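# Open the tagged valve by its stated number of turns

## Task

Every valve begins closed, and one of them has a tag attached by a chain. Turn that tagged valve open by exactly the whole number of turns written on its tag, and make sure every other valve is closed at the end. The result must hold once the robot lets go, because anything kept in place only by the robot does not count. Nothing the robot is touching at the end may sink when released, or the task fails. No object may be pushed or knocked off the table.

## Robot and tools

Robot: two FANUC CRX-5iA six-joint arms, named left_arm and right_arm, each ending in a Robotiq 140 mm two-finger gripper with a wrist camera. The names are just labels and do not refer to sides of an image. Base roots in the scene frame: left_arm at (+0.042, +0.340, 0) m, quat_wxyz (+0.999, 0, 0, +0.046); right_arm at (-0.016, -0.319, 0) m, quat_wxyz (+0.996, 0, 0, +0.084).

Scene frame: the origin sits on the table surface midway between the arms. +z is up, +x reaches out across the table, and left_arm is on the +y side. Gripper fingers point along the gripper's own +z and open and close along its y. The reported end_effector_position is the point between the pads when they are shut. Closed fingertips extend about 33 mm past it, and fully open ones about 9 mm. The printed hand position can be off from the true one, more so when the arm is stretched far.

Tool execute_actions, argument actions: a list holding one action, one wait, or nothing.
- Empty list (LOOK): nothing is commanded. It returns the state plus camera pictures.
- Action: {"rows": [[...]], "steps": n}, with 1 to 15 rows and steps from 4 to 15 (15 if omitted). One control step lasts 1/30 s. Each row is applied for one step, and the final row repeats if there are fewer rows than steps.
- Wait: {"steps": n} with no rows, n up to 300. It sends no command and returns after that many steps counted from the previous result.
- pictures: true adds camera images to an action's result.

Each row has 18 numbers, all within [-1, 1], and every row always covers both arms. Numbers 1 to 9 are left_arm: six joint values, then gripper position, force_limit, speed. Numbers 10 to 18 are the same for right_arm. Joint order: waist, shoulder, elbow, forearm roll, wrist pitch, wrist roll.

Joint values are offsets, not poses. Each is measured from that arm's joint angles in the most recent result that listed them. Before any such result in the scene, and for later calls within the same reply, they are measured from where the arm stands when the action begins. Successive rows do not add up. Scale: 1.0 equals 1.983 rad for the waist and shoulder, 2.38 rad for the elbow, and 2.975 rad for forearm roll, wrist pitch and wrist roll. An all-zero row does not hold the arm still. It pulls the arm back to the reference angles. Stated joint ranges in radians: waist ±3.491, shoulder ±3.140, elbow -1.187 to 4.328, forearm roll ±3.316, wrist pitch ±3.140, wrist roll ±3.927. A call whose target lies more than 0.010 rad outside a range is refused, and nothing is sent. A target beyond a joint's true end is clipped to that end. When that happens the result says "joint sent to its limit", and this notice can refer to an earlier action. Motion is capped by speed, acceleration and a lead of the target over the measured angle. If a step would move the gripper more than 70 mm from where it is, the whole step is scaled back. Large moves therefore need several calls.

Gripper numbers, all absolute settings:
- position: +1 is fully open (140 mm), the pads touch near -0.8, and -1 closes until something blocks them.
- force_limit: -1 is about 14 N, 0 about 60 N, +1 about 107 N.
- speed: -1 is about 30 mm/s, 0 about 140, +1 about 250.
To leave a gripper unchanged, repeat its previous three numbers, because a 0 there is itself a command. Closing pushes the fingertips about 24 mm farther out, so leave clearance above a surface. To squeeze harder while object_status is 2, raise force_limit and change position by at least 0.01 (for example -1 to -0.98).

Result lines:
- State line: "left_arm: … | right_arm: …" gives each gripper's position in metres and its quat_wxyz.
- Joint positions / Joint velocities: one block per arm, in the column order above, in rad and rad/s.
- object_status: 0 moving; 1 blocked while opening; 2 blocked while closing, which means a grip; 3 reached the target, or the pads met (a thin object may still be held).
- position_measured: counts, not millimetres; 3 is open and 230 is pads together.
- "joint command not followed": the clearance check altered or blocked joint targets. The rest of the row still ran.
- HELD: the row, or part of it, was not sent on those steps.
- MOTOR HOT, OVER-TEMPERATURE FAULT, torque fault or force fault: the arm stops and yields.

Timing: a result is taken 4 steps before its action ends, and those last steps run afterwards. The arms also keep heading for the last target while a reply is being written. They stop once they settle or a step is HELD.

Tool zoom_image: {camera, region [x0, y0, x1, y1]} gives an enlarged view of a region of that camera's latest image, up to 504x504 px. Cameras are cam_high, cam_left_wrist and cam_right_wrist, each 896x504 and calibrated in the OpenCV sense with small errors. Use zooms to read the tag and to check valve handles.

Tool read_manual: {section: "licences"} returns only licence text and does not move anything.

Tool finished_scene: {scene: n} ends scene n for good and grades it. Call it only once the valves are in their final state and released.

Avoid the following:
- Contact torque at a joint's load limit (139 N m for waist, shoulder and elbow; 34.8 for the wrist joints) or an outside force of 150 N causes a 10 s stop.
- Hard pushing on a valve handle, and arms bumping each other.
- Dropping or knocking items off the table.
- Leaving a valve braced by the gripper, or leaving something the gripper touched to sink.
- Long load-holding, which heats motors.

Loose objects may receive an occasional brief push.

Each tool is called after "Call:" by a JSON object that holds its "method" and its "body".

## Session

Call:
{"method": "execute_actions", "body": {"actions": []}}

Scene clock: 0.00 s of 5350.00 s.
left_arm: end_effector_position=(+0.1882, +0.8235, +0.2939) position_measured=3 object_status=3 end_effector_quat_wxyz=(-0.418, +0.755, -0.451, +0.226) | right_arm: end_effector_position=(+0.4768, -0.2356, +0.2708) position_measured=3 object_status=3 end_effector_quat_wxyz=(+0.001, +0.997, +0.083, -0.002)
Joint positions: left_arm=[ 1.984 -0.224 -0.698  1.054 -1.294 -2.003] | right_arm=[ 0.263  0.137  0.221  0.    -1.66   1.306]
Joint velocities: left_arm=[ 0.    -0.001 -0.     0.001 -0.    -0.   ] | right_arm=[-0.     0.     0.    -0.     0.002 -0.001]
camera_calibration (this result's frames):
cam_left_wrist: T_world_to_cam=[[-0.512994, -0.270877, -0.814532, 0.546807], [-0.757361, 0.589463, 0.280958, -0.418561], [0.404032, 0.761025, -0.507542, -0.358209], [0, 0, 0, 1]] pos_world=[0.108235, 0.667449, 0.381184]

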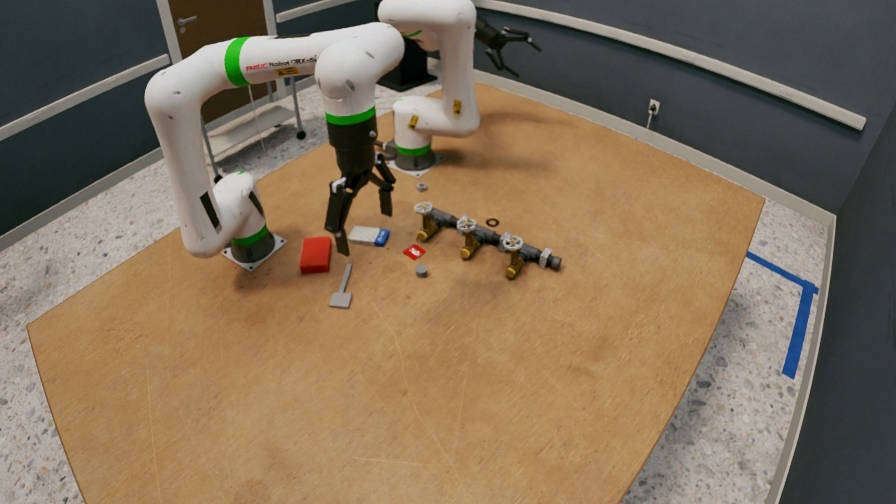

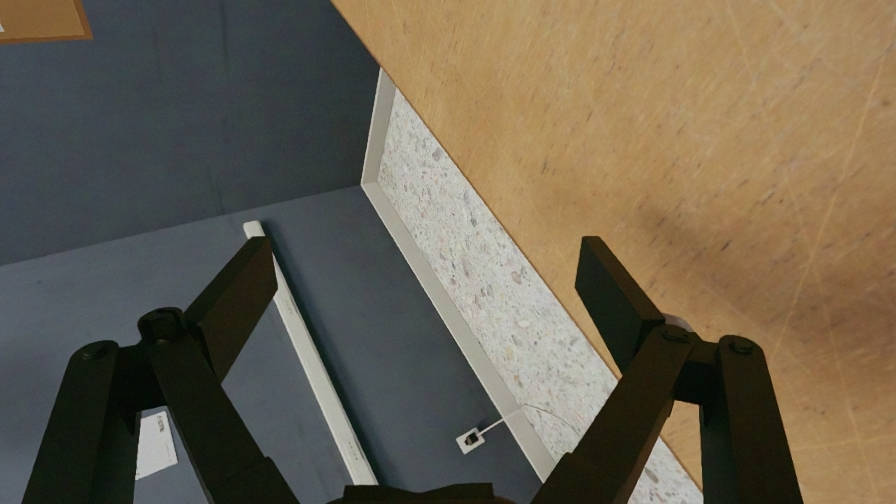

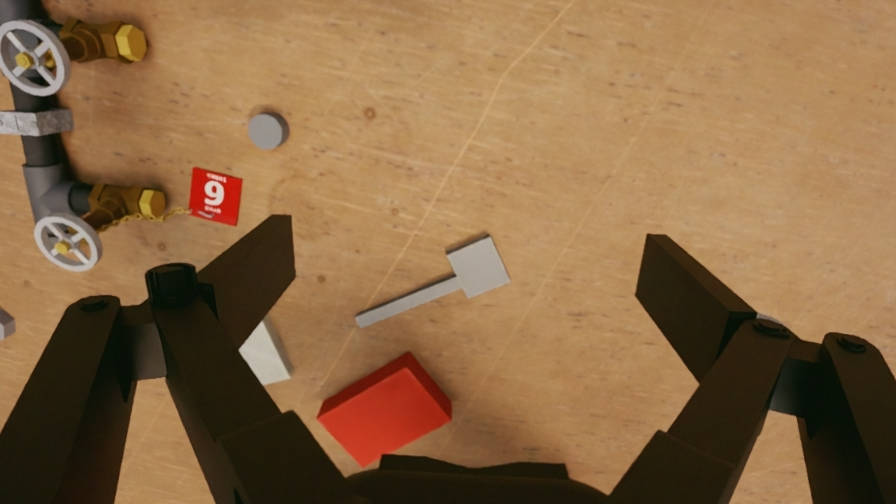

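Call:
{"method": "zoom_image", "body": {"camera": "cam_right_wrist", "region": [0, 100, 280, 300]}}

Call:
{"method": "zoom_image", "body": {"camera": "cam_high", "region": [380, 170, 580, 300]}}

Region (0, 100, 280, 300) of cam_right_wrist's 896x504 image, scaled by 1.800, with more detail than that image has; it fills the top 360 rows of this view, and the rest is white.

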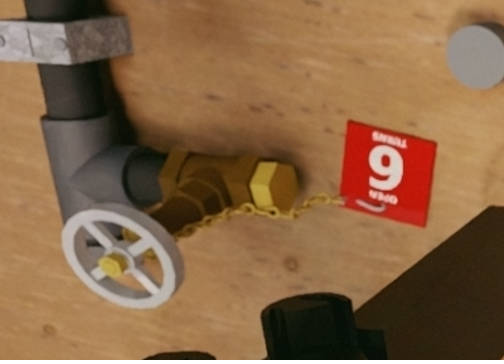

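Region (380, 170, 580, 300) of cam_high's 896x504 image, scaled by 2.520, with more detail than that image has; it fills the top 328 rows of this view, and the rest is white.

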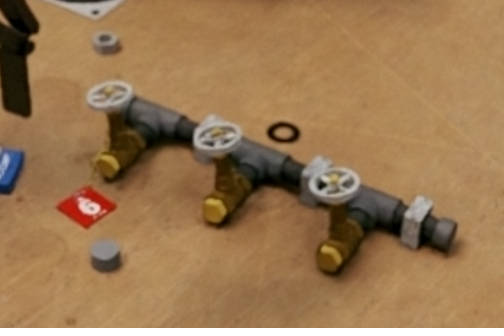

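Call:
{"method": "execute_actions", "body": {"actions": [{"rows":[[0,0,0,1.054,0,0,1,0,0,0.3262,0.0501,-0.0495,0,0.0747,-1,0.15,0,0]],"steps":15}]}}

action 0: every number in an action must lie in [-1, 1]

Call:
{"method": "execute_actions", "body": {"actions": [{"rows":[[0,0,0,0,0,0,1,0,0,0.3262,0.0501,-0.0495,0,0.0747,-1,0.15,0,0]],"steps":15}]}}

Call:
{"method": "execute_actions", "body": {"actions": [{"steps":22}]}}

Scene clock: 2.17 s of 5350.00 s.
left_arm: end_effector_position=(+0.1882, +0.8235, +0.2939) position_measured=3 object_status=3 end_effector_quat_wxyz=(-0.418, +0.755, -0.451, +0.226) | right_arm: end_effector_position=(+0.4654, -0.1447, +0.2443) position_measured=74 object_status=0 end_effector_quat_wxyz=(+0.001, +1.000, -0.005, -0.001)
Joint positions: left_arm=[ 1.984 -0.224 -0.698  1.054 -1.294 -2.003] | right_arm=[ 0.436  0.163  0.189  0.    -1.6    0.957]
Joint velocities: left_arm=[-0.001 -0.001  0.     0.001 -0.     0.002] | right_arm=[ 0.653  0.1   -0.119 -0.     0.224 -1.513]
Steps of this call (steps 1 to 54: nothing new was sent; steps 55 to 65: the first 11 steps of this action). Readings (joint positions | what the end effector reports):
55: left_arm=[1.984 -0.224 -0.698 1.054 -1.294 -2.003] | right_arm=[0.263 0.137 0.221 0.000 -1.660 1.306] | left_arm position_measured=3 object_status=3 | right_arm position_measured=3 object_status=0
56: left_arm=[1.984 -0.224 -0.698 1.054 -1.294 -2.003] | right_arm=[0.265 0.137 0.221 0.000 -1.659 1.302] | left_arm position_measured=3 object_status=3 | right_arm position_measured=6 object_status=0
58: left_arm=[1.984 -0.224 -0.698 1.054 -1.294 -2.003] | right_arm=[0.283 0.140 0.217 0.000 -1.653 1.269] | left_arm position_measured=3 object_status=3 | right_arm position_measured=21 object_status=0
62: left_arm=[1.984 -0.224 -0.698 1.054 -1.294 -2.003] | right_arm=[0.368 0.153 0.202 0.000 -1.624 1.105] | left_arm position_measured=3 object_status=3 | right_arm position_measured=51 object_status=0
65: the state above

Scene clock: 2.90 s of 5350.00 s.
left_arm: end_effector_position=(+0.1882, +0.8235, +0.2939) position_measured=3 object_status=3 end_effector_quat_wxyz=(-0.418, +0.755, -0.451, +0.226) | right_arm: end_effector_position=(+0.3769, +0.0426, +0.1840) position_measured=110 object_status=3 end_effector_quat_wxyz=(+0.000, +0.784, -0.621, +0.000)
Joint positions: left_arm=[ 1.984 -0.224 -0.698  1.054 -1.294 -2.003] | right_arm=[ 0.822  0.222  0.119  0.    -1.468 -0.759]
Joint velocities: left_arm=[-0.001  0.    -0.     0.001  0.    -0.001] | right_arm=[ 0.357  0.055 -0.065  0.001  0.123 -3.531]
Kept back: nothing.
Steps of this call (steps 1 to 4: the last 4 steps of your previous action; steps 5 to 22: the robot went on to your last target). Readings (joint positions | what the end effector reports):
1: left_arm=[1.984 -0.224 -0.698 1.054 -1.294 -2.003] | right_arm=[0.458 0.167 0.185 0.000 -1.593 0.904] | left_arm position_measured=3 object_status=3 | right_arm position_measured=81 object_status=0
2: left_arm=[1.984 -0.224 -0.698 1.054 -1.294 -2.003] | right_arm=[0.480 0.170 0.181 0.000 -1.585 0.851] | left_arm position_measured=3 object_status=3 | right_arm position_measured=89 object_status=0
4: left_arm=[1.984 -0.224 -0.698 1.054 -1.294 -2.003] | right_arm=[0.521 0.176 0.174 0.000 -1.571 0.738] | left_arm position_measured=3 object_status=3 | right_arm position_measured=104 object_status=0
8: left_arm=[1.984 -0.224 -0.698 1.054 -1.294 -2.003] | right_arm=[0.601 0.189 0.159 0.000 -1.544 0.491] | left_arm position_measured=3 object_status=3 | right_arm position_measured=110 object_status=0
22: the state above

Call:
{"method": "execute_actions", "body": {"actions": [{"rows":[[0,0,0,0,0,0,1,0,0,0.0443,0.0072,-0.0066,0,0.0102,-0.955,0.15,0,0]],"steps":15}]}}

Call:
{"method": "execute_actions", "body": {"actions": [{"steps":16}], "pictures": true}}

Scene clock: 3.40 s of 5350.00 s.
left_arm: end_effector_position=(+0.1882, +0.8235, +0.2939) position_measured=3 object_status=3 end_effector_quat_wxyz=(-0.418, +0.755, -0.451, +0.226) | right_arm: end_effector_position=(+0.3487, +0.0762, +0.1712) position_measured=110 object_status=3 end_effector_quat_wxyz=(+0.000, -0.120, +0.993, +0.000)
Joint positions: left_arm=[ 1.984 -0.224 -0.698  1.054 -1.294 -2.003] | right_arm=[ 0.902  0.235  0.105  0.    -1.44  -2.401]
Joint velocities: left_arm=[ 0.001  0.     0.     0.001 -0.    -0.001] | right_arm=[ 0.035  0.006 -0.006 -0.     0.013 -3.65 ]
Steps of this call (steps 1 to 4: the robot went on to your last target; steps 5 to 15: the first 11 steps of this action). Readings (joint positions | what the end effector reports):
5: left_arm=[1.984 -0.224 -0.698 1.054 -1.294 -2.003] | right_arm=[0.872 0.230 0.110 0.000 -1.450 -1.276] | left_arm position_measured=3 object_status=3 | right_arm position_measured=110 object_status=3
6: left_arm=[1.984 -0.224 -0.698 1.054 -1.294 -2.003] | right_arm=[0.879 0.231 0.109 0.000 -1.448 -1.361] | left_arm position_measured=3 object_status=3 | right_arm position_measured=110 object_status=3
8: left_arm=[1.984 -0.224 -0.698 1.054 -1.294 -2.003] | right_arm=[0.887 0.233 0.107 0.000 -1.445 -1.554] | left_arm position_measured=3 object_status=3 | right_arm position_measured=110 object_status=3
12: left_arm=[1.984 -0.224 -0.698 1.054 -1.294 -2.003] | right_arm=[0.897 0.234 0.105 0.000 -1.442 -2.030] | left_arm position_measured=3 object_status=3 | right_arm position_measured=110 object_status=3
15: the state above

Scene clock: 3.93 s of 5350.00 s.
left_arm: end_effector_position=(+0.1882, +0.8235, +0.2939) position_measured=3 object_status=3 end_effector_quat_wxyz=(-0.418, +0.755, -0.451, +0.226) | right_arm: end_effector_position=(+0.3457, +0.0795, +0.1698) position_measured=110 object_status=3 end_effector_quat_wxyz=(+0.000, +0.456, +0.890, +0.000)
Joint positions: left_arm=[ 1.984 -0.224 -0.698  1.054 -1.294 -2.003] | right_arm=[ 0.91   0.237  0.103  0.    -1.437 -3.596]
Joint velocities: left_arm=[-0.     0.001  0.    -0.001 -0.     0.001] | right_arm=[-0.    0.    0.   -0.    0.   -0.21]
Kept back: nothing.
Steps of this call (steps 1 to 4: the last 4 steps of your previous action; steps 5 to 16: the robot went on to your last target). Readings (joint positions | what the end effector reports):
1: left_arm=[1.984 -0.224 -0.698 1.054 -1.294 -2.003] | right_arm=[0.903 0.235 0.104 0.000 -1.440 -2.525] | left_arm position_measured=3 object_status=3 | right_arm position_measured=110 object_status=3
2: left_arm=[1.984 -0.224 -0.698 1.054 -1.294 -2.003] | right_arm=[0.904 0.236 0.104 0.000 -1.439 -2.648] | left_arm position_measured=3 object_status=3 | right_arm position_measured=110 object_status=3
4: left_arm=[1.984 -0.224 -0.698 1.054 -1.294 -2.003] | right_arm=[0.905 0.236 0.104 0.000 -1.439 -2.884] | left_arm position_measured=3 object_status=3 | right_arm position_measured=110 object_status=3
8: left_arm=[1.984 -0.224 -0.698 1.054 -1.294 -2.003] | right_arm=[0.908 0.236 0.104 0.000 -1.438 -3.261] | left_arm position_measured=3 object_status=3 | right_arm position_measured=110 object_status=3
16: the state above
camera_calibration (this result's frames):
cam_left_wrist: T_world_to_cam=[[-0.512994, -0.270877, -0.814532, 0.546807], [-0.757361, 0.589463, 0.280958, -0.41856], [0.404032, 0.761025, -0.507543, -0.358209], [0, 0, 0, 1]] pos_world=[0.108235, 0.667449, 0.381184]
cam_right_wrist: T_world_to_cam=[[0.787946, 0.61346, -0.0529814, -0.302543], [0.590309, -0.728122, 0.348386, -0.200678], [0.175144, -0.305785, -0.935852, 0.312498], [0, 0, 0, 1]] pos_world=[0.302117, 0.135037, 0.346337]

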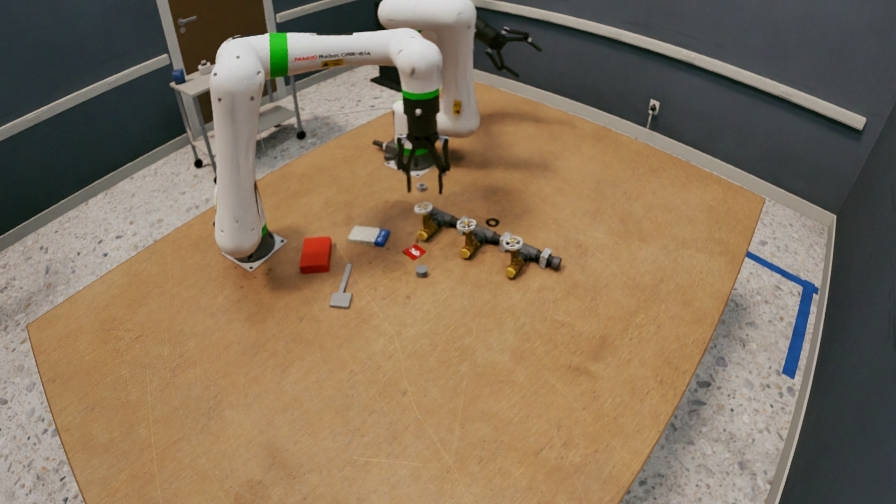

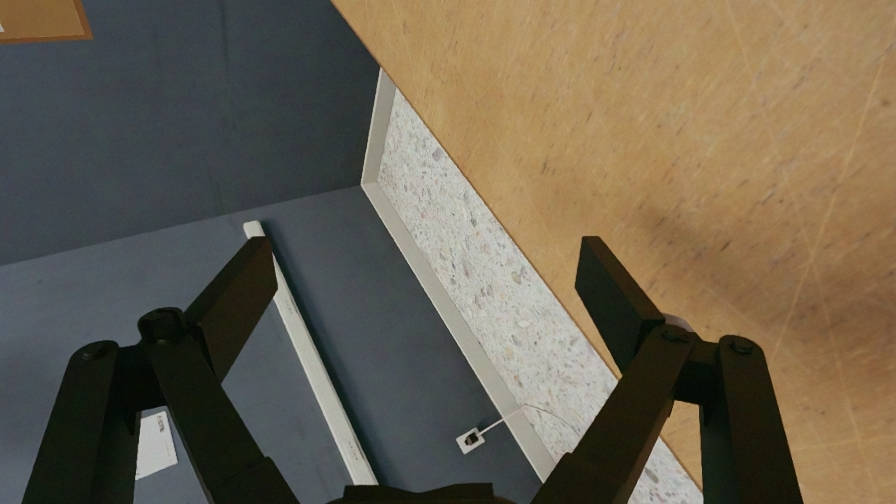

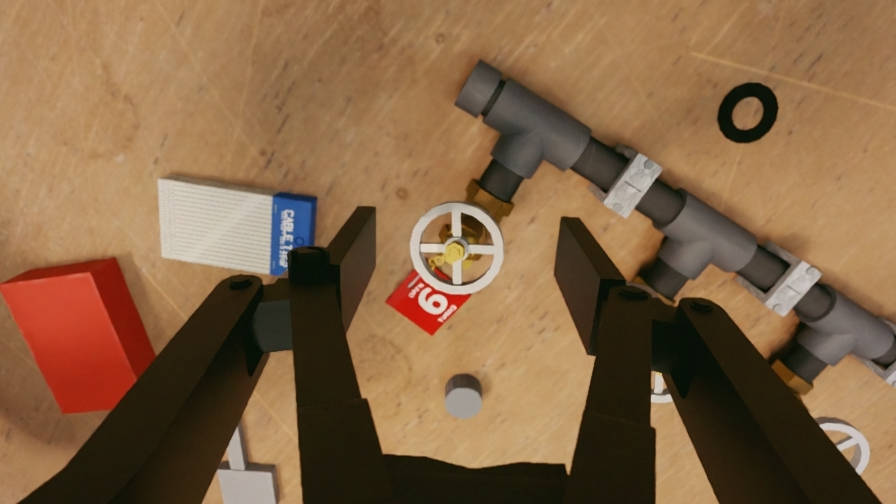

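Call:
{"method": "execute_actions", "body": {"actions": [{"rows":[[0,0,0,0,0,0,1,0,0,-0.016,-0.0026,-0.037,0,0.028,0,0.15,0,0]],"steps":14}]}}

Call:
{"method": "execute_actions", "body": {"actions": [{"steps":5}], "pictures": true}}

Scene clock: 5.37 s of 5350.00 s.
left_arm: end_effector_position=(+0.1882, +0.8235, +0.2939) position_measured=3 object_status=3 end_effector_quat_wxyz=(-0.418, +0.755, -0.451, +0.226) | right_arm: end_effector_position=(+0.3541, +0.0608, +0.1354) position_measured=110 object_status=3 end_effector_quat_wxyz=(+0.000, +0.470, +0.882, +0.000)
Joint positions: left_arm=[ 1.984 -0.224 -0.698  1.054 -1.294 -2.003] | right_arm=[ 0.878  0.231  0.015  0.    -1.354 -3.596]
Joint velocities: left_arm=[ 0.001  0.    -0.     0.001 -0.    -0.   ] | right_arm=[-0.001  0.    -0.003 -0.001  0.003  0.001]
Steps of this call (steps 1 to 30: the robot went on to your last target; steps 31 to 33: nothing new was sent; steps 34 to 43: the first 10 steps of this action). Readings (joint positions | what the end effector reports):
34: left_arm=[1.984 -0.224 -0.698 1.054 -1.294 -2.003] | right_arm=[0.910 0.237 0.103 0.000 -1.437 -3.600] | left_arm position_measured=3 object_status=3 | right_arm position_measured=110 object_status=3
35: left_arm=[1.984 -0.224 -0.698 1.054 -1.294 -2.003] | right_arm=[0.909 0.237 0.100 0.000 -1.434 -3.600] | left_arm position_measured=3 object_status=3 | right_arm position_measured=110 object_status=3
37: left_arm=[1.984 -0.224 -0.698 1.054 -1.294 -2.003] | right_arm=[0.899 0.235 0.073 0.000 -1.409 -3.600] | left_arm position_measured=3 object_status=3 | right_arm position_measured=110 object_status=3
41: left_arm=[1.984 -0.224 -0.698 1.054 -1.294 -2.003] | right_arm=[0.878 0.232 0.016 0.000 -1.355 -3.597] | left_arm position_measured=3 object_status=3 | right_arm position_measured=110 object_status=3
43: the state above

Scene clock: 5.53 s of 5350.00 s.
left_arm: end_effector_position=(+0.1882, +0.8235, +0.2939) position_measured=3 object_status=3 end_effector_quat_wxyz=(-0.418, +0.755, -0.451, +0.226) | right_arm: end_effector_position=(+0.3541, +0.0608, +0.1353) position_measured=110 object_status=3 end_effector_quat_wxyz=(+0.000, +0.470, +0.882, +0.000)
Joint positions: left_arm=[ 1.984 -0.224 -0.698  1.054 -1.294 -2.003] | right_arm=[ 0.878  0.231  0.015  0.    -1.354 -3.596]
Joint velocities: left_arm=[-0.001  0.     0.     0.002  0.     0.   ] | right_arm=[ 0.    -0.     0.     0.     0.001  0.001]
Kept back: nothing.
Steps of this call (steps 1 to 4: the last 4 steps of your previous action; step 5: the robot went on to your last target). Readings (joint positions | what the end effector reports):
1: left_arm=[1.984 -0.224 -0.698 1.054 -1.294 -2.003] | right_arm=[0.878 0.231 0.015 0.000 -1.354 -3.596] | left_arm position_measured=3 object_status=3 | right_arm position_measured=110 object_status=3
2: left_arm=[1.984 -0.224 -0.698 1.054 -1.294 -2.003] | right_arm=[0.878 0.231 0.015 0.000 -1.354 -3.596] | left_arm position_measured=3 object_status=3 | right_arm position_measured=110 object_status=3
4: left_arm=[1.984 -0.224 -0.698 1.054 -1.294 -2.003] | right_arm=[0.878 0.231 0.015 0.000 -1.354 -3.596] | left_arm position_measured=3 object_status=3 | right_arm position_measured=110 object_status=3
5: the state above
camera_calibration (this result's frames):
cam_left_wrist: T_world_to_cam=[[-0.512994, -0.270877, -0.814532, 0.546807], [-0.757361, 0.589463, 0.280958, -0.418561], [0.404032, 0.761025, -0.507542, -0.358208], [0, 0, 0, 1]] pos_world=[0.108235, 0.667449, 0.381184]
cam_right_wrist: T_world_to_cam=[[0.807009, 0.588201, -0.052498, -0.304812], [0.566841, -0.746627, 0.348194, -0.197738], [0.165612, -0.310754, -0.935951, 0.276687], [0, 0, 0, 1]] pos_world=[0.312249, 0.117636, 0.311815]

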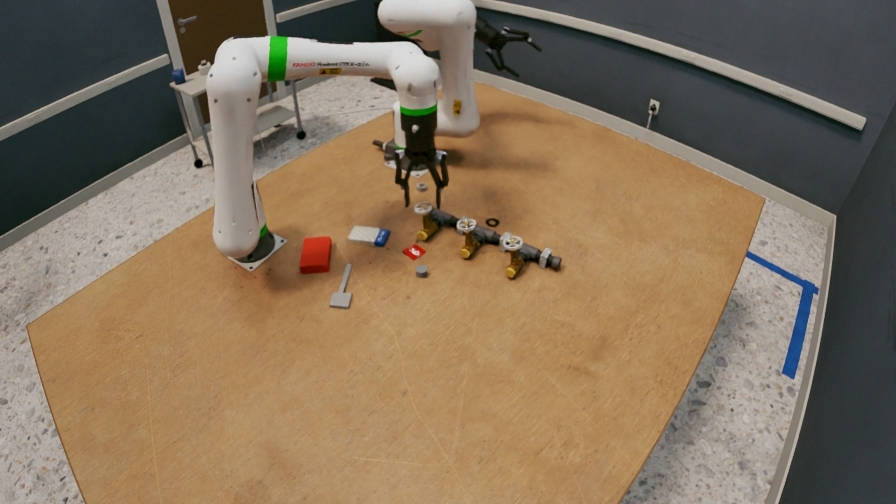

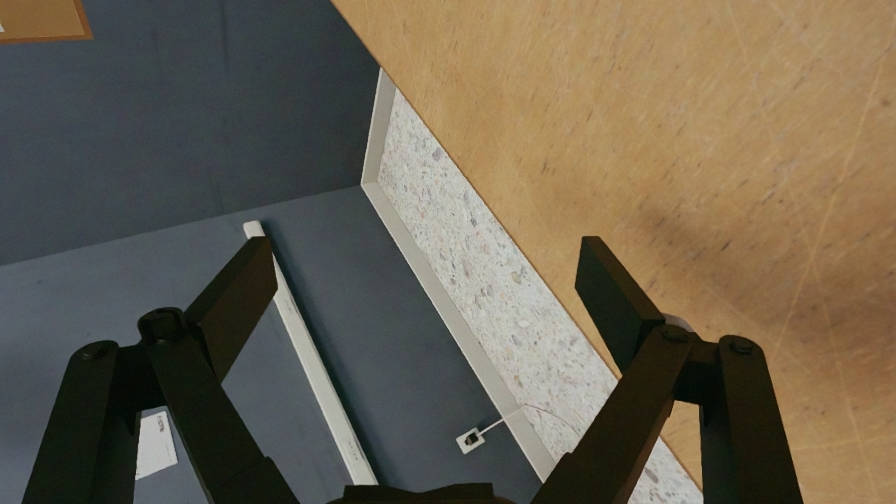

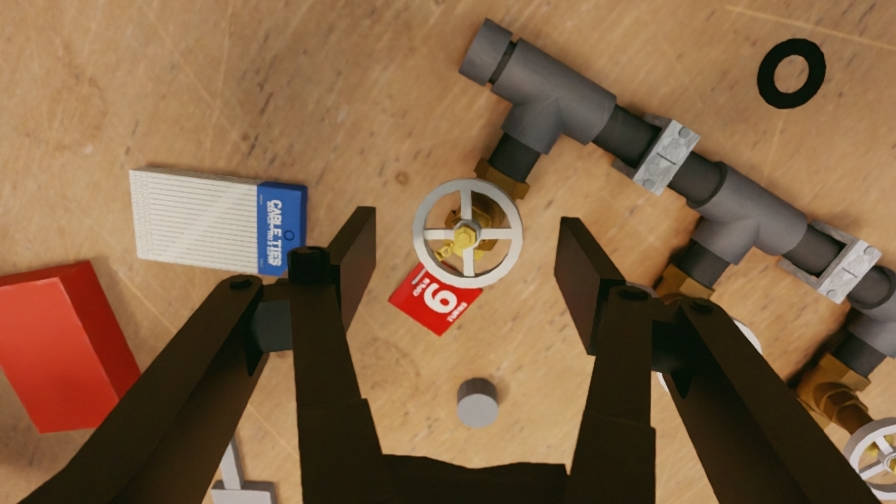

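Call:
{"method": "execute_actions", "body": {"actions": [{"rows":[[0,0,0,0,0,0,1,0,0,0,0.0101,-0.0193,0,0.0219,0,0.15,0,0],[0,0,0,0,0,0,1,0,0,0,0.0101,-0.0193,0,0.0219,0,0.15,0,0],[0,0,0,0,0,0,1,0,0,0,0.0101,-0.0193,0,0.0219,0,0.15,0,0],[0,0,0,0,0,0,1,0,0,0,0.0101,-0.0193,0,0.0219,0,0.15,0,0],[0,0,0,0,0,0,1,0,0,0,0.0101,-0.0193,0,0.0219,0,0.15,0,0],[0,0,0,0,0,0,1,0,0,0,0.0101,-0.0193,0,0.0219,0,0.15,0,0],[0,0,0,0,0,0,1,0,0,0,0.0101,-0.0193,0,0.0219,0,0.15,0,0],[0,0,0,0,0,0,1,0,0,0,0.0101,-0.0193,0,0.0219,0,0.15,0,0],[0,0,0,0,0,0,1,0,0,0,0.0101,-0.0193,0,0.0219,0,-1,1,-0.2]],"steps":15}]}}

Call:
{"method": "execute_actions", "body": {"actions": [{"steps":10}], "pictures": true}}

Call:
{"method": "zoom_image", "body": {"camera": "cam_right_wrist", "region": [380, 180, 550, 350]}}

Scene clock: 6.63 s of 5350.00 s.
left_arm: end_effector_position=(+0.1882, +0.8235, +0.2939) position_measured=3 object_status=3 end_effector_quat_wxyz=(-0.418, +0.755, -0.451, +0.226) | right_arm: end_effector_position=(+0.3545, +0.0614, +0.1059) position_measured=118 object_status=0 end_effector_quat_wxyz=(+0.000, +0.470, +0.882, -0.000)
Joint positions: left_arm=[ 1.984 -0.224 -0.698  1.054 -1.294 -2.003] | right_arm=[ 0.878  0.252 -0.031  0.    -1.289 -3.596]
Joint velocities: left_arm=[ 0.001 -0.    -0.    -0.001  0.    -0.   ] | right_arm=[ 0.001 -0.     0.     0.    -0.001 -0.   ]
Steps of this call (steps 1 to 15: the robot went on to your last target; steps 16 to 22: nothing new was sent; steps 23 to 33: the first 11 steps of this action). Readings (joint positions | what the end effector reports):
23: left_arm=[1.984 -0.224 -0.698 1.054 -1.294 -2.003] | right_arm=[0.878 0.232 0.015 0.000 -1.354 -3.596] | left_arm position_measured=3 object_status=3 | right_arm position_measured=110 object_status=3
24: left_arm=[1.984 -0.224 -0.698 1.054 -1.294 -2.003] | right_arm=[0.878 0.233 0.012 0.000 -1.350 -3.596] | left_arm position_measured=3 object_status=3 | right_arm position_measured=110 object_status=3
26: left_arm=[1.984 -0.224 -0.698 1.054 -1.294 -2.003] | right_arm=[0.878 0.243 -0.010 0.000 -1.318 -3.596] | left_arm position_measured=3 object_status=3 | right_arm position_measured=110 object_status=3
30: left_arm=[1.984 -0.224 -0.698 1.054 -1.294 -2.003] | right_arm=[0.878 0.252 -0.030 0.000 -1.289 -3.596] | left_arm position_measured=3 object_status=3 | right_arm position_measured=110 object_status=3
33: the state above

Scene clock: 6.97 s of 5350.00 s.
left_arm: end_effector_position=(+0.1882, +0.8235, +0.2939) position_measured=3 object_status=3 end_effector_quat_wxyz=(-0.418, +0.755, -0.451, +0.226) | right_arm: end_effector_position=(+0.3545, +0.0614, +0.1060) position_measured=164 object_status=0 end_effector_quat_wxyz=(+0.000, +0.470, +0.882, +0.000)
Joint positions: left_arm=[ 1.984 -0.224 -0.698  1.054 -1.294 -2.003] | right_arm=[ 0.878  0.251 -0.031  0.    -1.289 -3.596]
Joint velocities: left_arm=[-0.003  0.001  0.     0.     0.    -0.002] | right_arm=[-0.    -0.001  0.     0.001 -0.001  0.   ]
Kept back: nothing.
Steps of this call (steps 1 to 4: the last 4 steps of your previous action; steps 5 to 10: the robot went on to your last target). Readings (joint positions | what the end effector reports):
1: left_arm=[1.984 -0.224 -0.698 1.054 -1.294 -2.003] | right_arm=[0.878 0.252 -0.031 0.000 -1.289 -3.596] | left_arm position_measured=3 object_status=3 | right_arm position_measured=125 object_status=0
2: left_arm=[1.984 -0.224 -0.698 1.054 -1.294 -2.003] | right_arm=[0.878 0.252 -0.031 0.000 -1.289 -3.596] | left_arm position_measured=3 object_status=3 | right_arm position_measured=131 object_status=0
4: left_arm=[1.984 -0.224 -0.698 1.054 -1.294 -2.003] | right_arm=[0.878 0.252 -0.031 0.000 -1.289 -3.596] | left_arm position_measured=3 object_status=3 | right_arm position_measured=144 object_status=0
8: left_arm=[1.984 -0.224 -0.698 1.054 -1.294 -2.003] | right_arm=[0.878 0.251 -0.031 0.000 -1.289 -3.596] | left_arm position_measured=3 object_status=3 | right_arm position_measured=164 object_status=0
10: the state above
camera_calibration (this result's frames):
cam_left_wrist: T_world_to_cam=[[-0.512994, -0.270877, -0.814532, 0.546807], [-0.757361, 0.589463, 0.280958, -0.41856], [0.404032, 0.761025, -0.507543, -0.358208], [0, 0, 0, 1]] pos_world=[0.108235, 0.667449, 0.381184]
cam_right_wrist: T_world_to_cam=[[0.807013, 0.588155, -0.0529491, -0.306966], [0.566906, -0.746495, 0.348372, -0.187347], [0.16537, -0.311158, -0.93586, 0.249502], [0, 0, 0, 1]] pos_world=[0.312674, 0.118325, 0.282512]

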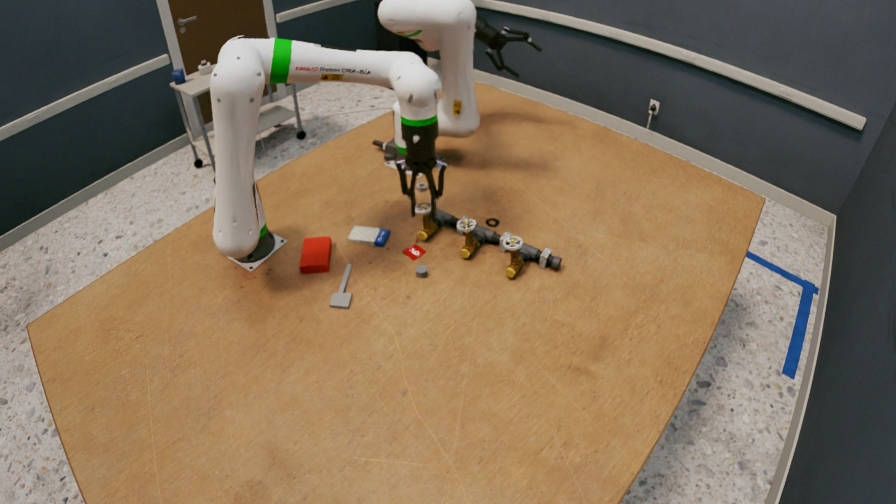

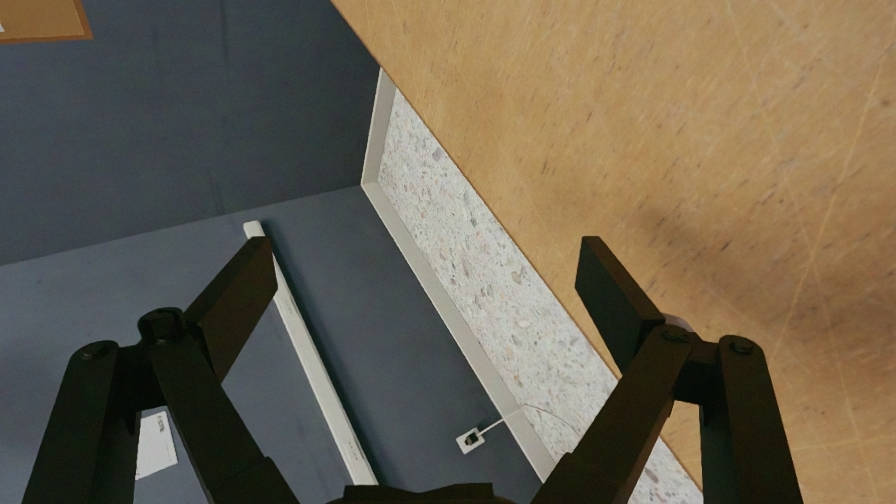

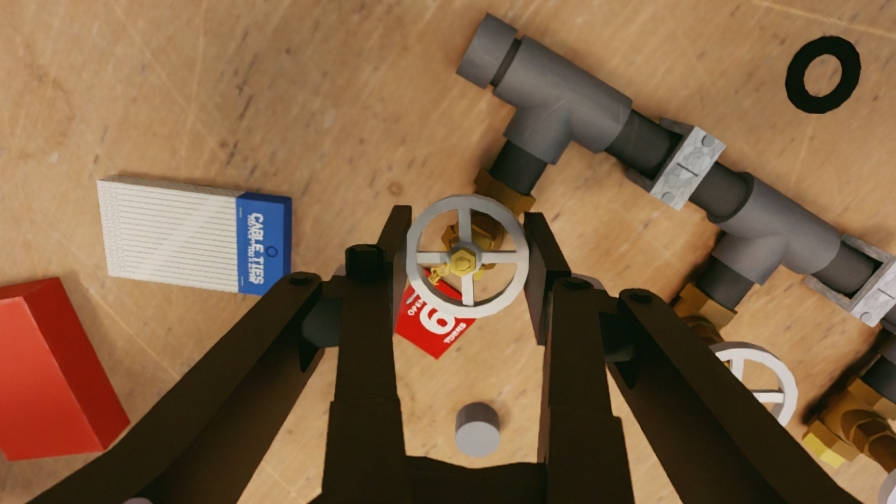

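Region (380, 180, 550, 350) of cam_right_wrist's 896x504 image, scaled by 2.965, with more detail than that image has.

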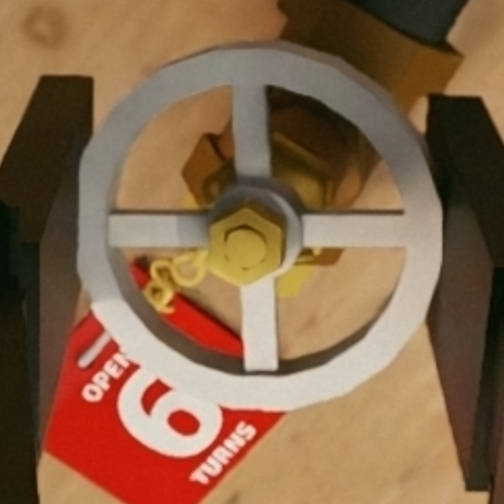

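Call:
{"method": "execute_actions", "body": {"actions": [{"rows":[[0,0,0,0,0,0,1,0,0,0,0,0,0,0,1,-1,1,-0.2]],"steps":15}]}}

Call:
{"method": "execute_actions", "body": {"actions": [{"rows":[[0,0,0,0,0,0,1,0,0,0,0,0,0,0,1,-1,1,-0.2]],"steps":15}]}}

Call:
{"method": "execute_actions", "body": {"actions": [{"rows":[[0,0,0,0,0,0,1,0,0,0,0,0,0,0,1,-1,1,-0.2]],"steps":15}]}}

Scene clock: 7.77 s of 5350.00 s.
left_arm: end_effector_position=(+0.1882, +0.8235, +0.2939) position_measured=3 object_status=3 end_effector_quat_wxyz=(-0.418, +0.755, -0.451, +0.226) | right_arm: end_effector_position=(+0.3544, +0.0613, +0.1058) position_measured=164 object_status=2 end_effector_quat_wxyz=(-0.000, +0.272, +0.962, -0.000)
Joint positions: left_arm=[ 1.984 -0.224 -0.698  1.054 -1.294 -2.003] | right_arm=[ 0.878  0.252 -0.031  0.    -1.289 -3.168]
Joint velocities: left_arm=[-0.001 -0.001  0.    -0.001  0.     0.001] | right_arm=[-0.001 -0.    -0.001 -0.    -0.     2.537]
Steps of this call (steps 1 to 13: the robot went on to your last target; steps 14 to 24: the first 11 steps of this action). Readings (joint positions | what the end effector reports):
14: left_arm=[1.984 -0.224 -0.698 1.054 -1.294 -2.003] | right_arm=[0.878 0.252 -0.031 0.000 -1.289 -3.596] | left_arm position_measured=3 object_status=3 | right_arm position_measured=164 object_status=2
15: left_arm=[1.984 -0.224 -0.698 1.054 -1.294 -2.003] | right_arm=[0.878 0.252 -0.031 0.000 -1.289 -3.592] | left_arm position_measured=3 object_status=3 | right_arm position_measured=164 object_status=2
17: left_arm=[1.984 -0.224 -0.698 1.054 -1.294 -2.003] | right_arm=[0.878 0.252 -0.031 0.000 -1.289 -3.559] | left_arm position_measured=3 object_status=3 | right_arm position_measured=164 object_status=2
21: left_arm=[1.984 -0.224 -0.698 1.054 -1.294 -2.003] | right_arm=[0.878 0.252 -0.031 0.000 -1.289 -3.388] | left_arm position_measured=3 object_status=3 | right_arm position_measured=164 object_status=2
24: the state above

Scene clock: 8.27 s of 5350.00 s.
left_arm: end_effector_position=(+0.1882, +0.8235, +0.2939) position_measured=3 object_status=3 end_effector_quat_wxyz=(-0.418, +0.755, -0.451, +0.226) | right_arm: end_effector_position=(+0.3545, +0.0614, +0.1059) position_measured=164 object_status=2 end_effector_quat_wxyz=(-0.000, -0.575, +0.818, -0.000)
Joint positions: left_arm=[ 1.984 -0.224 -0.698  1.054 -1.294 -2.003] | right_arm=[ 0.878  0.251 -0.031  0.    -1.289 -1.391]
Joint velocities: left_arm=[-0.001 -0.    -0.     0.001 -0.    -0.001] | right_arm=[-0.    -0.     0.    -0.    -0.001  3.651]
Steps of this call (steps 1 to 4: the last 4 steps of your previous action; steps 5 to 15: the first 11 steps of this action, its rows measured from where the robot was after step 4). Readings (joint positions | what the end effector reports):
4: left_arm=[1.984 -0.224 -0.698 1.054 -1.294 -2.003] | right_arm=[0.878 0.252 -0.031 0.000 -1.289 -2.753] | left_arm position_measured=3 object_status=3 | right_arm position_measured=164 object_status=2
5: left_arm=[1.984 -0.224 -0.698 1.054 -1.294 -2.003] | right_arm=[0.878 0.252 -0.031 0.000 -1.289 -2.629] | left_arm position_measured=3 object_status=3 | right_arm position_measured=164 object_status=2
6: left_arm=[1.984 -0.224 -0.698 1.054 -1.294 -2.003] | right_arm=[0.878 0.251 -0.031 0.000 -1.289 -2.505] | left_arm position_measured=3 object_status=3 | right_arm position_measured=164 object_status=2
8: left_arm=[1.984 -0.224 -0.698 1.054 -1.294 -2.003] | right_arm=[0.878 0.251 -0.031 0.000 -1.289 -2.257] | left_arm position_measured=3 object_status=3 | right_arm position_measured=164 object_status=2
12: left_arm=[1.984 -0.224 -0.698 1.054 -1.294 -2.003] | right_arm=[0.878 0.251 -0.031 0.000 -1.289 -1.762] | left_arm position_measured=3 object_status=3 | right_arm position_measured=164 object_status=2
15: the state above

Scene clock: 8.77 s of 5350.00 s.
left_arm: end_effector_position=(+0.1882, +0.8235, +0.2939) position_measured=3 object_status=3 end_effector_quat_wxyz=(-0.418, +0.755, -0.451, +0.226) | right_arm: end_effector_position=(+0.3544, +0.0613, +0.1058) position_measured=164 object_status=2 end_effector_quat_wxyz=(+0.000, +1.000, -0.030, -0.000)
Joint positions: left_arm=[ 1.984 -0.224 -0.698  1.054 -1.294 -2.003] | right_arm=[ 0.878  0.252 -0.031  0.    -1.289  0.464]
Joint velocities: left_arm=[ 0.001  0.001 -0.    -0.    -0.001  0.   ] | right_arm=[-0.001 -0.    -0.     0.    -0.     3.652]
Steps of this call (steps 1 to 4: the last 4 steps of your previous action; steps 5 to 15: the first 11 steps of this action, its rows measured from where the robot was after step 4). Readings (joint positions | what the end effector reports):
4: left_arm=[1.984 -0.224 -0.698 1.054 -1.294 -2.003] | right_arm=[0.878 0.251 -0.031 0.000 -1.289 -0.897] | left_arm position_measured=3 object_status=3 | right_arm position_measured=164 object_status=2
5: left_arm=[1.984 -0.224 -0.698 1.054 -1.294 -2.003] | right_arm=[0.878 0.251 -0.031 0.000 -1.289 -0.773] | left_arm position_measured=3 object_status=3 | right_arm position_measured=164 object_status=2
6: left_arm=[1.984 -0.224 -0.698 1.054 -1.294 -2.003] | right_arm=[0.878 0.251 -0.031 0.000 -1.289 -0.649] | left_arm position_measured=3 object_status=3 | right_arm position_measured=164 object_status=2
8: left_arm=[1.984 -0.224 -0.698 1.054 -1.294 -2.003] | right_arm=[0.878 0.251 -0.031 0.000 -1.289 -0.402] | left_arm position_measured=3 object_status=3 | right_arm position_measured=164 object_status=2
12: left_arm=[1.984 -0.224 -0.698 1.054 -1.294 -2.003] | right_arm=[0.878 0.252 -0.031 0.000 -1.289 0.093] | left_arm position_measured=3 object_status=3 | right_arm position_measured=164 object_status=2
15: the state above

Call:
{"method": "execute_actions", "body": {"actions": [{"rows":[[0,0,0,0,0,0,1,0,0,0,0,0,0,0,1,-1,1,-0.2]],"steps":15}]}}

Call:
{"method": "execute_actions", "body": {"actions": [{"steps":1}]}}

Scene clock: 9.27 s of 5350.00 s.
left_arm: end_effector_position=(+0.1882, +0.8235, +0.2939) position_measured=3 object_status=3 end_effector_quat_wxyz=(-0.418, +0.755, -0.451, +0.226) | right_arm: end_effector_position=(+0.3545, +0.0614, +0.1059) position_measured=164 object_status=2 end_effector_quat_wxyz=(+0.000, +0.624, +0.782, -0.000)
Joint positions: left_arm=[ 1.984 -0.224 -0.698  1.054 -1.294 -2.003] | right_arm=[ 0.878  0.251 -0.031  0.    -1.289  2.319]
Joint velocities: left_arm=[-0.001  0.     0.     0.     0.    -0.001] | right_arm=[-0.    -0.     0.    -0.001 -0.002  3.65 ]
Steps of this call (steps 1 to 4: the last 4 steps of your previous action; steps 5 to 15: the first 11 steps of this action). Readings (joint positions | what the end effector reports):
5: left_arm=[1.984 -0.224 -0.698 1.054 -1.294 -2.003] | right_arm=[0.878 0.252 -0.031 0.000 -1.289 1.082] | left_arm position_measured=3 object_status=3 | right_arm position_measured=164 object_status=2
6: left_arm=[1.984 -0.224 -0.698 1.054 -1.294 -2.003] | right_arm=[0.878 0.252 -0.031 0.000 -1.289 1.206] | left_arm position_measured=3 object_status=3 | right_arm position_measured=164 object_status=2
8: left_arm=[1.984 -0.224 -0.698 1.054 -1.294 -2.003] | right_arm=[0.878 0.251 -0.031 0.000 -1.289 1.453] | left_arm position_measured=3 object_status=3 | right_arm position_measured=164 object_status=2
12: left_arm=[1.984 -0.224 -0.698 1.054 -1.294 -2.003] | right_arm=[0.878 0.251 -0.031 0.000 -1.289 1.948] | left_arm position_measured=3 object_status=3 | right_arm position_measured=164 object_status=2
15: the state above

Scene clock: 9.40 s of 5350.00 s.
left_arm: end_effector_position=(+0.1882, +0.8235, +0.2939) position_measured=3 object_status=3 end_effector_quat_wxyz=(-0.418, +0.755, -0.451, +0.226) | right_arm: end_effector_position=(+0.3544, +0.0614, +0.1059) position_measured=164 object_status=2 end_effector_quat_wxyz=(+0.000, +0.423, +0.906, -0.000)
Joint positions: left_arm=[ 1.984 -0.224 -0.698  1.054 -1.294 -2.003] | right_arm=[ 0.878  0.251 -0.031  0.    -1.289  2.792]
Joint velocities: left_arm=[ 0.    -0.     0.     0.001  0.    -0.   ] | right_arm=[-0.001 -0.001  0.    -0.    -0.004  3.117]
Kept back: nothing.
Steps of this call (steps 1 to 4: the last 4 steps of your previous action). Readings (joint positions | what the end effector reports):
1: left_arm=[1.984 -0.224 -0.698 1.054 -1.294 -2.003] | right_arm=[0.878 0.251 -0.031 0.000 -1.289 2.443] | left_arm position_measured=3 object_status=3 | right_arm position_measured=164 object_status=2
2: left_arm=[1.984 -0.224 -0.698 1.054 -1.294 -2.003] | right_arm=[0.878 0.251 -0.031 0.000 -1.289 2.565] | left_arm position_measured=3 object_status=3 | right_arm position_measured=164 object_status=2
4: the state above

To 3.88: 1.088/2.975=0.3657.

Call:
{"method": "execute_actions", "body": {"actions": [{"rows":[[0,0,0,0,0,0,1,0,0,0,0,0,0,0,0.3657,-1,1,-0.2]],"steps":14}]}}

Call:
{"method": "execute_actions", "body": {"actions": [{"steps":5}], "pictures": true}}

Call:
{"method": "zoom_image", "body": {"camera": "cam_right_wrist", "region": [380, 180, 550, 350]}}

Scene clock: 9.83 s of 5350.00 s.
left_arm: end_effector_position=(+0.1882, +0.8235, +0.2939) position_measured=3 object_status=3 end_effector_quat_wxyz=(-0.418, +0.755, -0.451, +0.226) | right_arm: end_effector_position=(+0.3544, +0.0613, +0.1058) position_measured=164 object_status=2 end_effector_quat_wxyz=(-0.000, -0.060, +0.998, -0.000)
Joint positions: left_arm=[ 1.984 -0.224 -0.698  1.054 -1.294 -2.003] | right_arm=[ 0.878  0.252 -0.031  0.    -1.289  3.786]
Joint velocities: left_arm=[-0.001  0.001 -0.     0.001 -0.     0.002] | right_arm=[-0.     0.    -0.001  0.     0.001  1.186]
Steps of this call (steps 1 to 3: the robot went on to your last target; steps 4 to 13: the first 10 steps of this action). Readings (joint positions | what the end effector reports):
4: left_arm=[1.984 -0.224 -0.698 1.054 -1.294 -2.003] | right_arm=[0.878 0.251 -0.031 0.000 -1.289 3.147] | left_arm position_measured=3 object_status=3 | right_arm position_measured=164 object_status=2
5: left_arm=[1.984 -0.224 -0.698 1.054 -1.294 -2.003] | right_arm=[0.878 0.252 -0.031 0.000 -1.289 3.220] | left_arm position_measured=3 object_status=3 | right_arm position_measured=164 object_status=2
7: left_arm=[1.984 -0.224 -0.698 1.054 -1.294 -2.003] | right_arm=[0.878 0.252 -0.031 0.000 -1.289 3.389] | left_arm position_measured=3 object_status=3 | right_arm position_measured=164 object_status=2
11: left_arm=[1.984 -0.224 -0.698 1.054 -1.294 -2.003] | right_arm=[0.878 0.252 -0.031 0.000 -1.289 3.688] | left_arm position_measured=3 object_status=3 | right_arm position_measured=164 object_status=2
13: the state above

Scene clock: 10.00 s of 5350.00 s.
left_arm: end_effector_position=(+0.1882, +0.8235, +0.2939) position_measured=3 object_status=3 end_effector_quat_wxyz=(-0.418, +0.755, -0.451, +0.226) | right_arm: end_effector_position=(+0.3544, +0.0613, +0.1058) position_measured=164 object_status=2 end_effector_quat_wxyz=(-0.000, -0.106, +0.994, -0.000)
Joint positions: left_arm=[ 1.984 -0.224 -0.698  1.054 -1.294 -2.003] | right_arm=[ 0.878  0.252 -0.031  0.    -1.289  3.879]
Joint velocities: left_arm=[ 0.001  0.     0.    -0.001 -0.    -0.001] | right_arm=[ 0.001 -0.001 -0.     0.     0.     0.021]
Kept back: nothing.
Steps of this call (steps 1 to 4: the last 4 steps of your previous action; step 5: the robot went on to your last target). Readings (joint positions | what the end effector reports):
1: left_arm=[1.984 -0.224 -0.698 1.054 -1.294 -2.003] | right_arm=[0.878 0.252 -0.031 0.000 -1.289 3.822] | left_arm position_measured=3 object_status=3 | right_arm position_measured=164 object_status=2
2: left_arm=[1.984 -0.224 -0.698 1.054 -1.294 -2.003] | right_arm=[0.878 0.252 -0.031 0.000 -1.289 3.849] | left_arm position_measured=3 object_status=3 | right_arm position_measured=164 object_status=2
4: left_arm=[1.984 -0.224 -0.698 1.054 -1.294 -2.003] | right_arm=[0.878 0.252 -0.031 0.000 -1.289 3.877] | left_arm position_measured=3 object_status=3 | right_arm position_measured=164 object_status=2
5: the state above
camera_calibration (this result's frames):
cam_left_wrist: T_world_to_cam=[[-0.512994, -0.270877, -0.814532, 0.546807], [-0.757361, 0.589463, 0.280959, -0.418561], [0.404032, 0.761025, -0.507542, -0.358209], [0, 0, 0, 1]] pos_world=[0.108235, 0.667449, 0.381184]
cam_right_wrist: T_world_to_cam=[[-0.248688, 0.967111, -0.0533936, 0.0440901], [0.903108, 0.251448, 0.348094, -0.367625], [0.350071, 0.0383465, -0.935938, 0.162406], [0, 0, 0, 1]] pos_world=[0.286116, 0.0435709, 0.282324]

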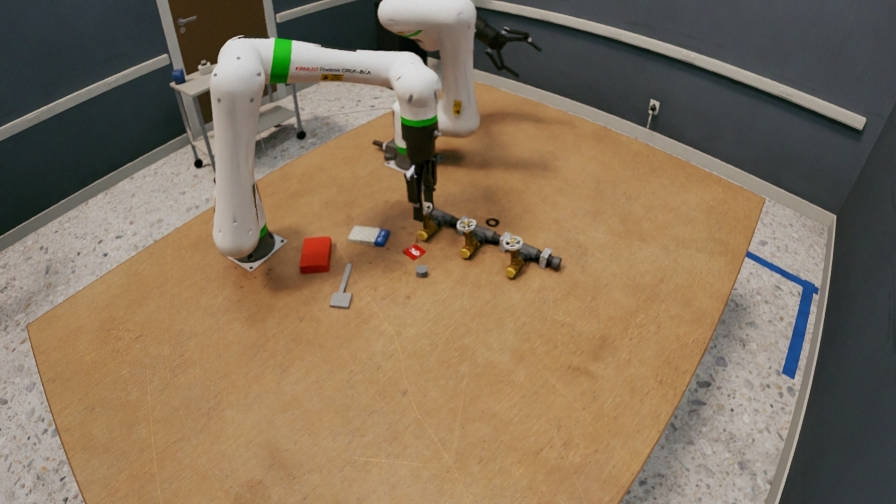

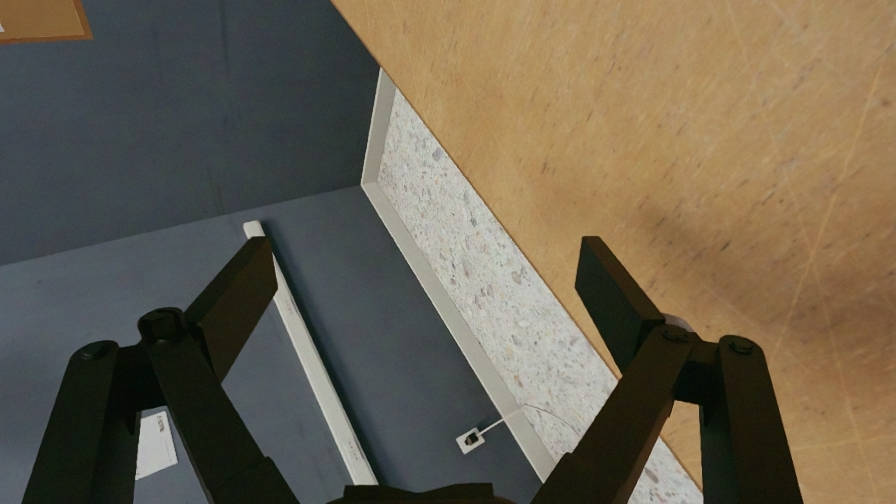

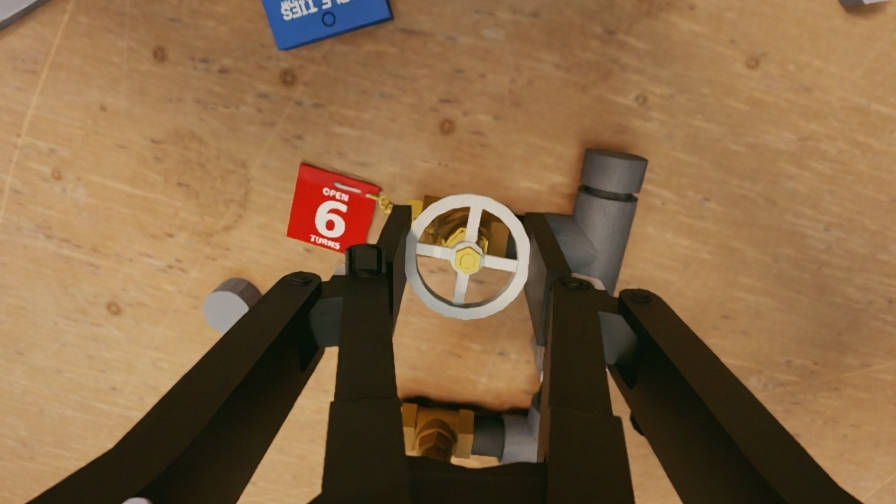

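Region (380, 180, 550, 350) of cam_right_wrist's 896x504 image, scaled by 2.965, with more detail than that image has.

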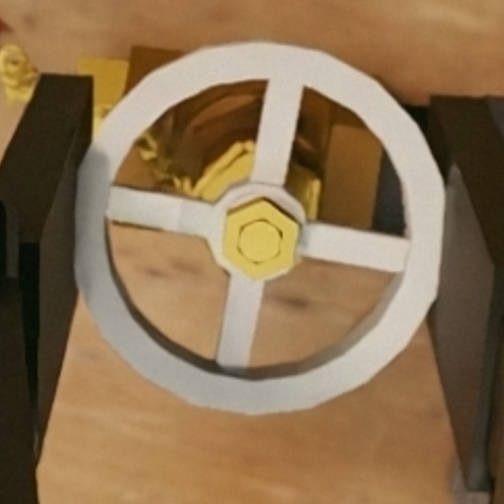

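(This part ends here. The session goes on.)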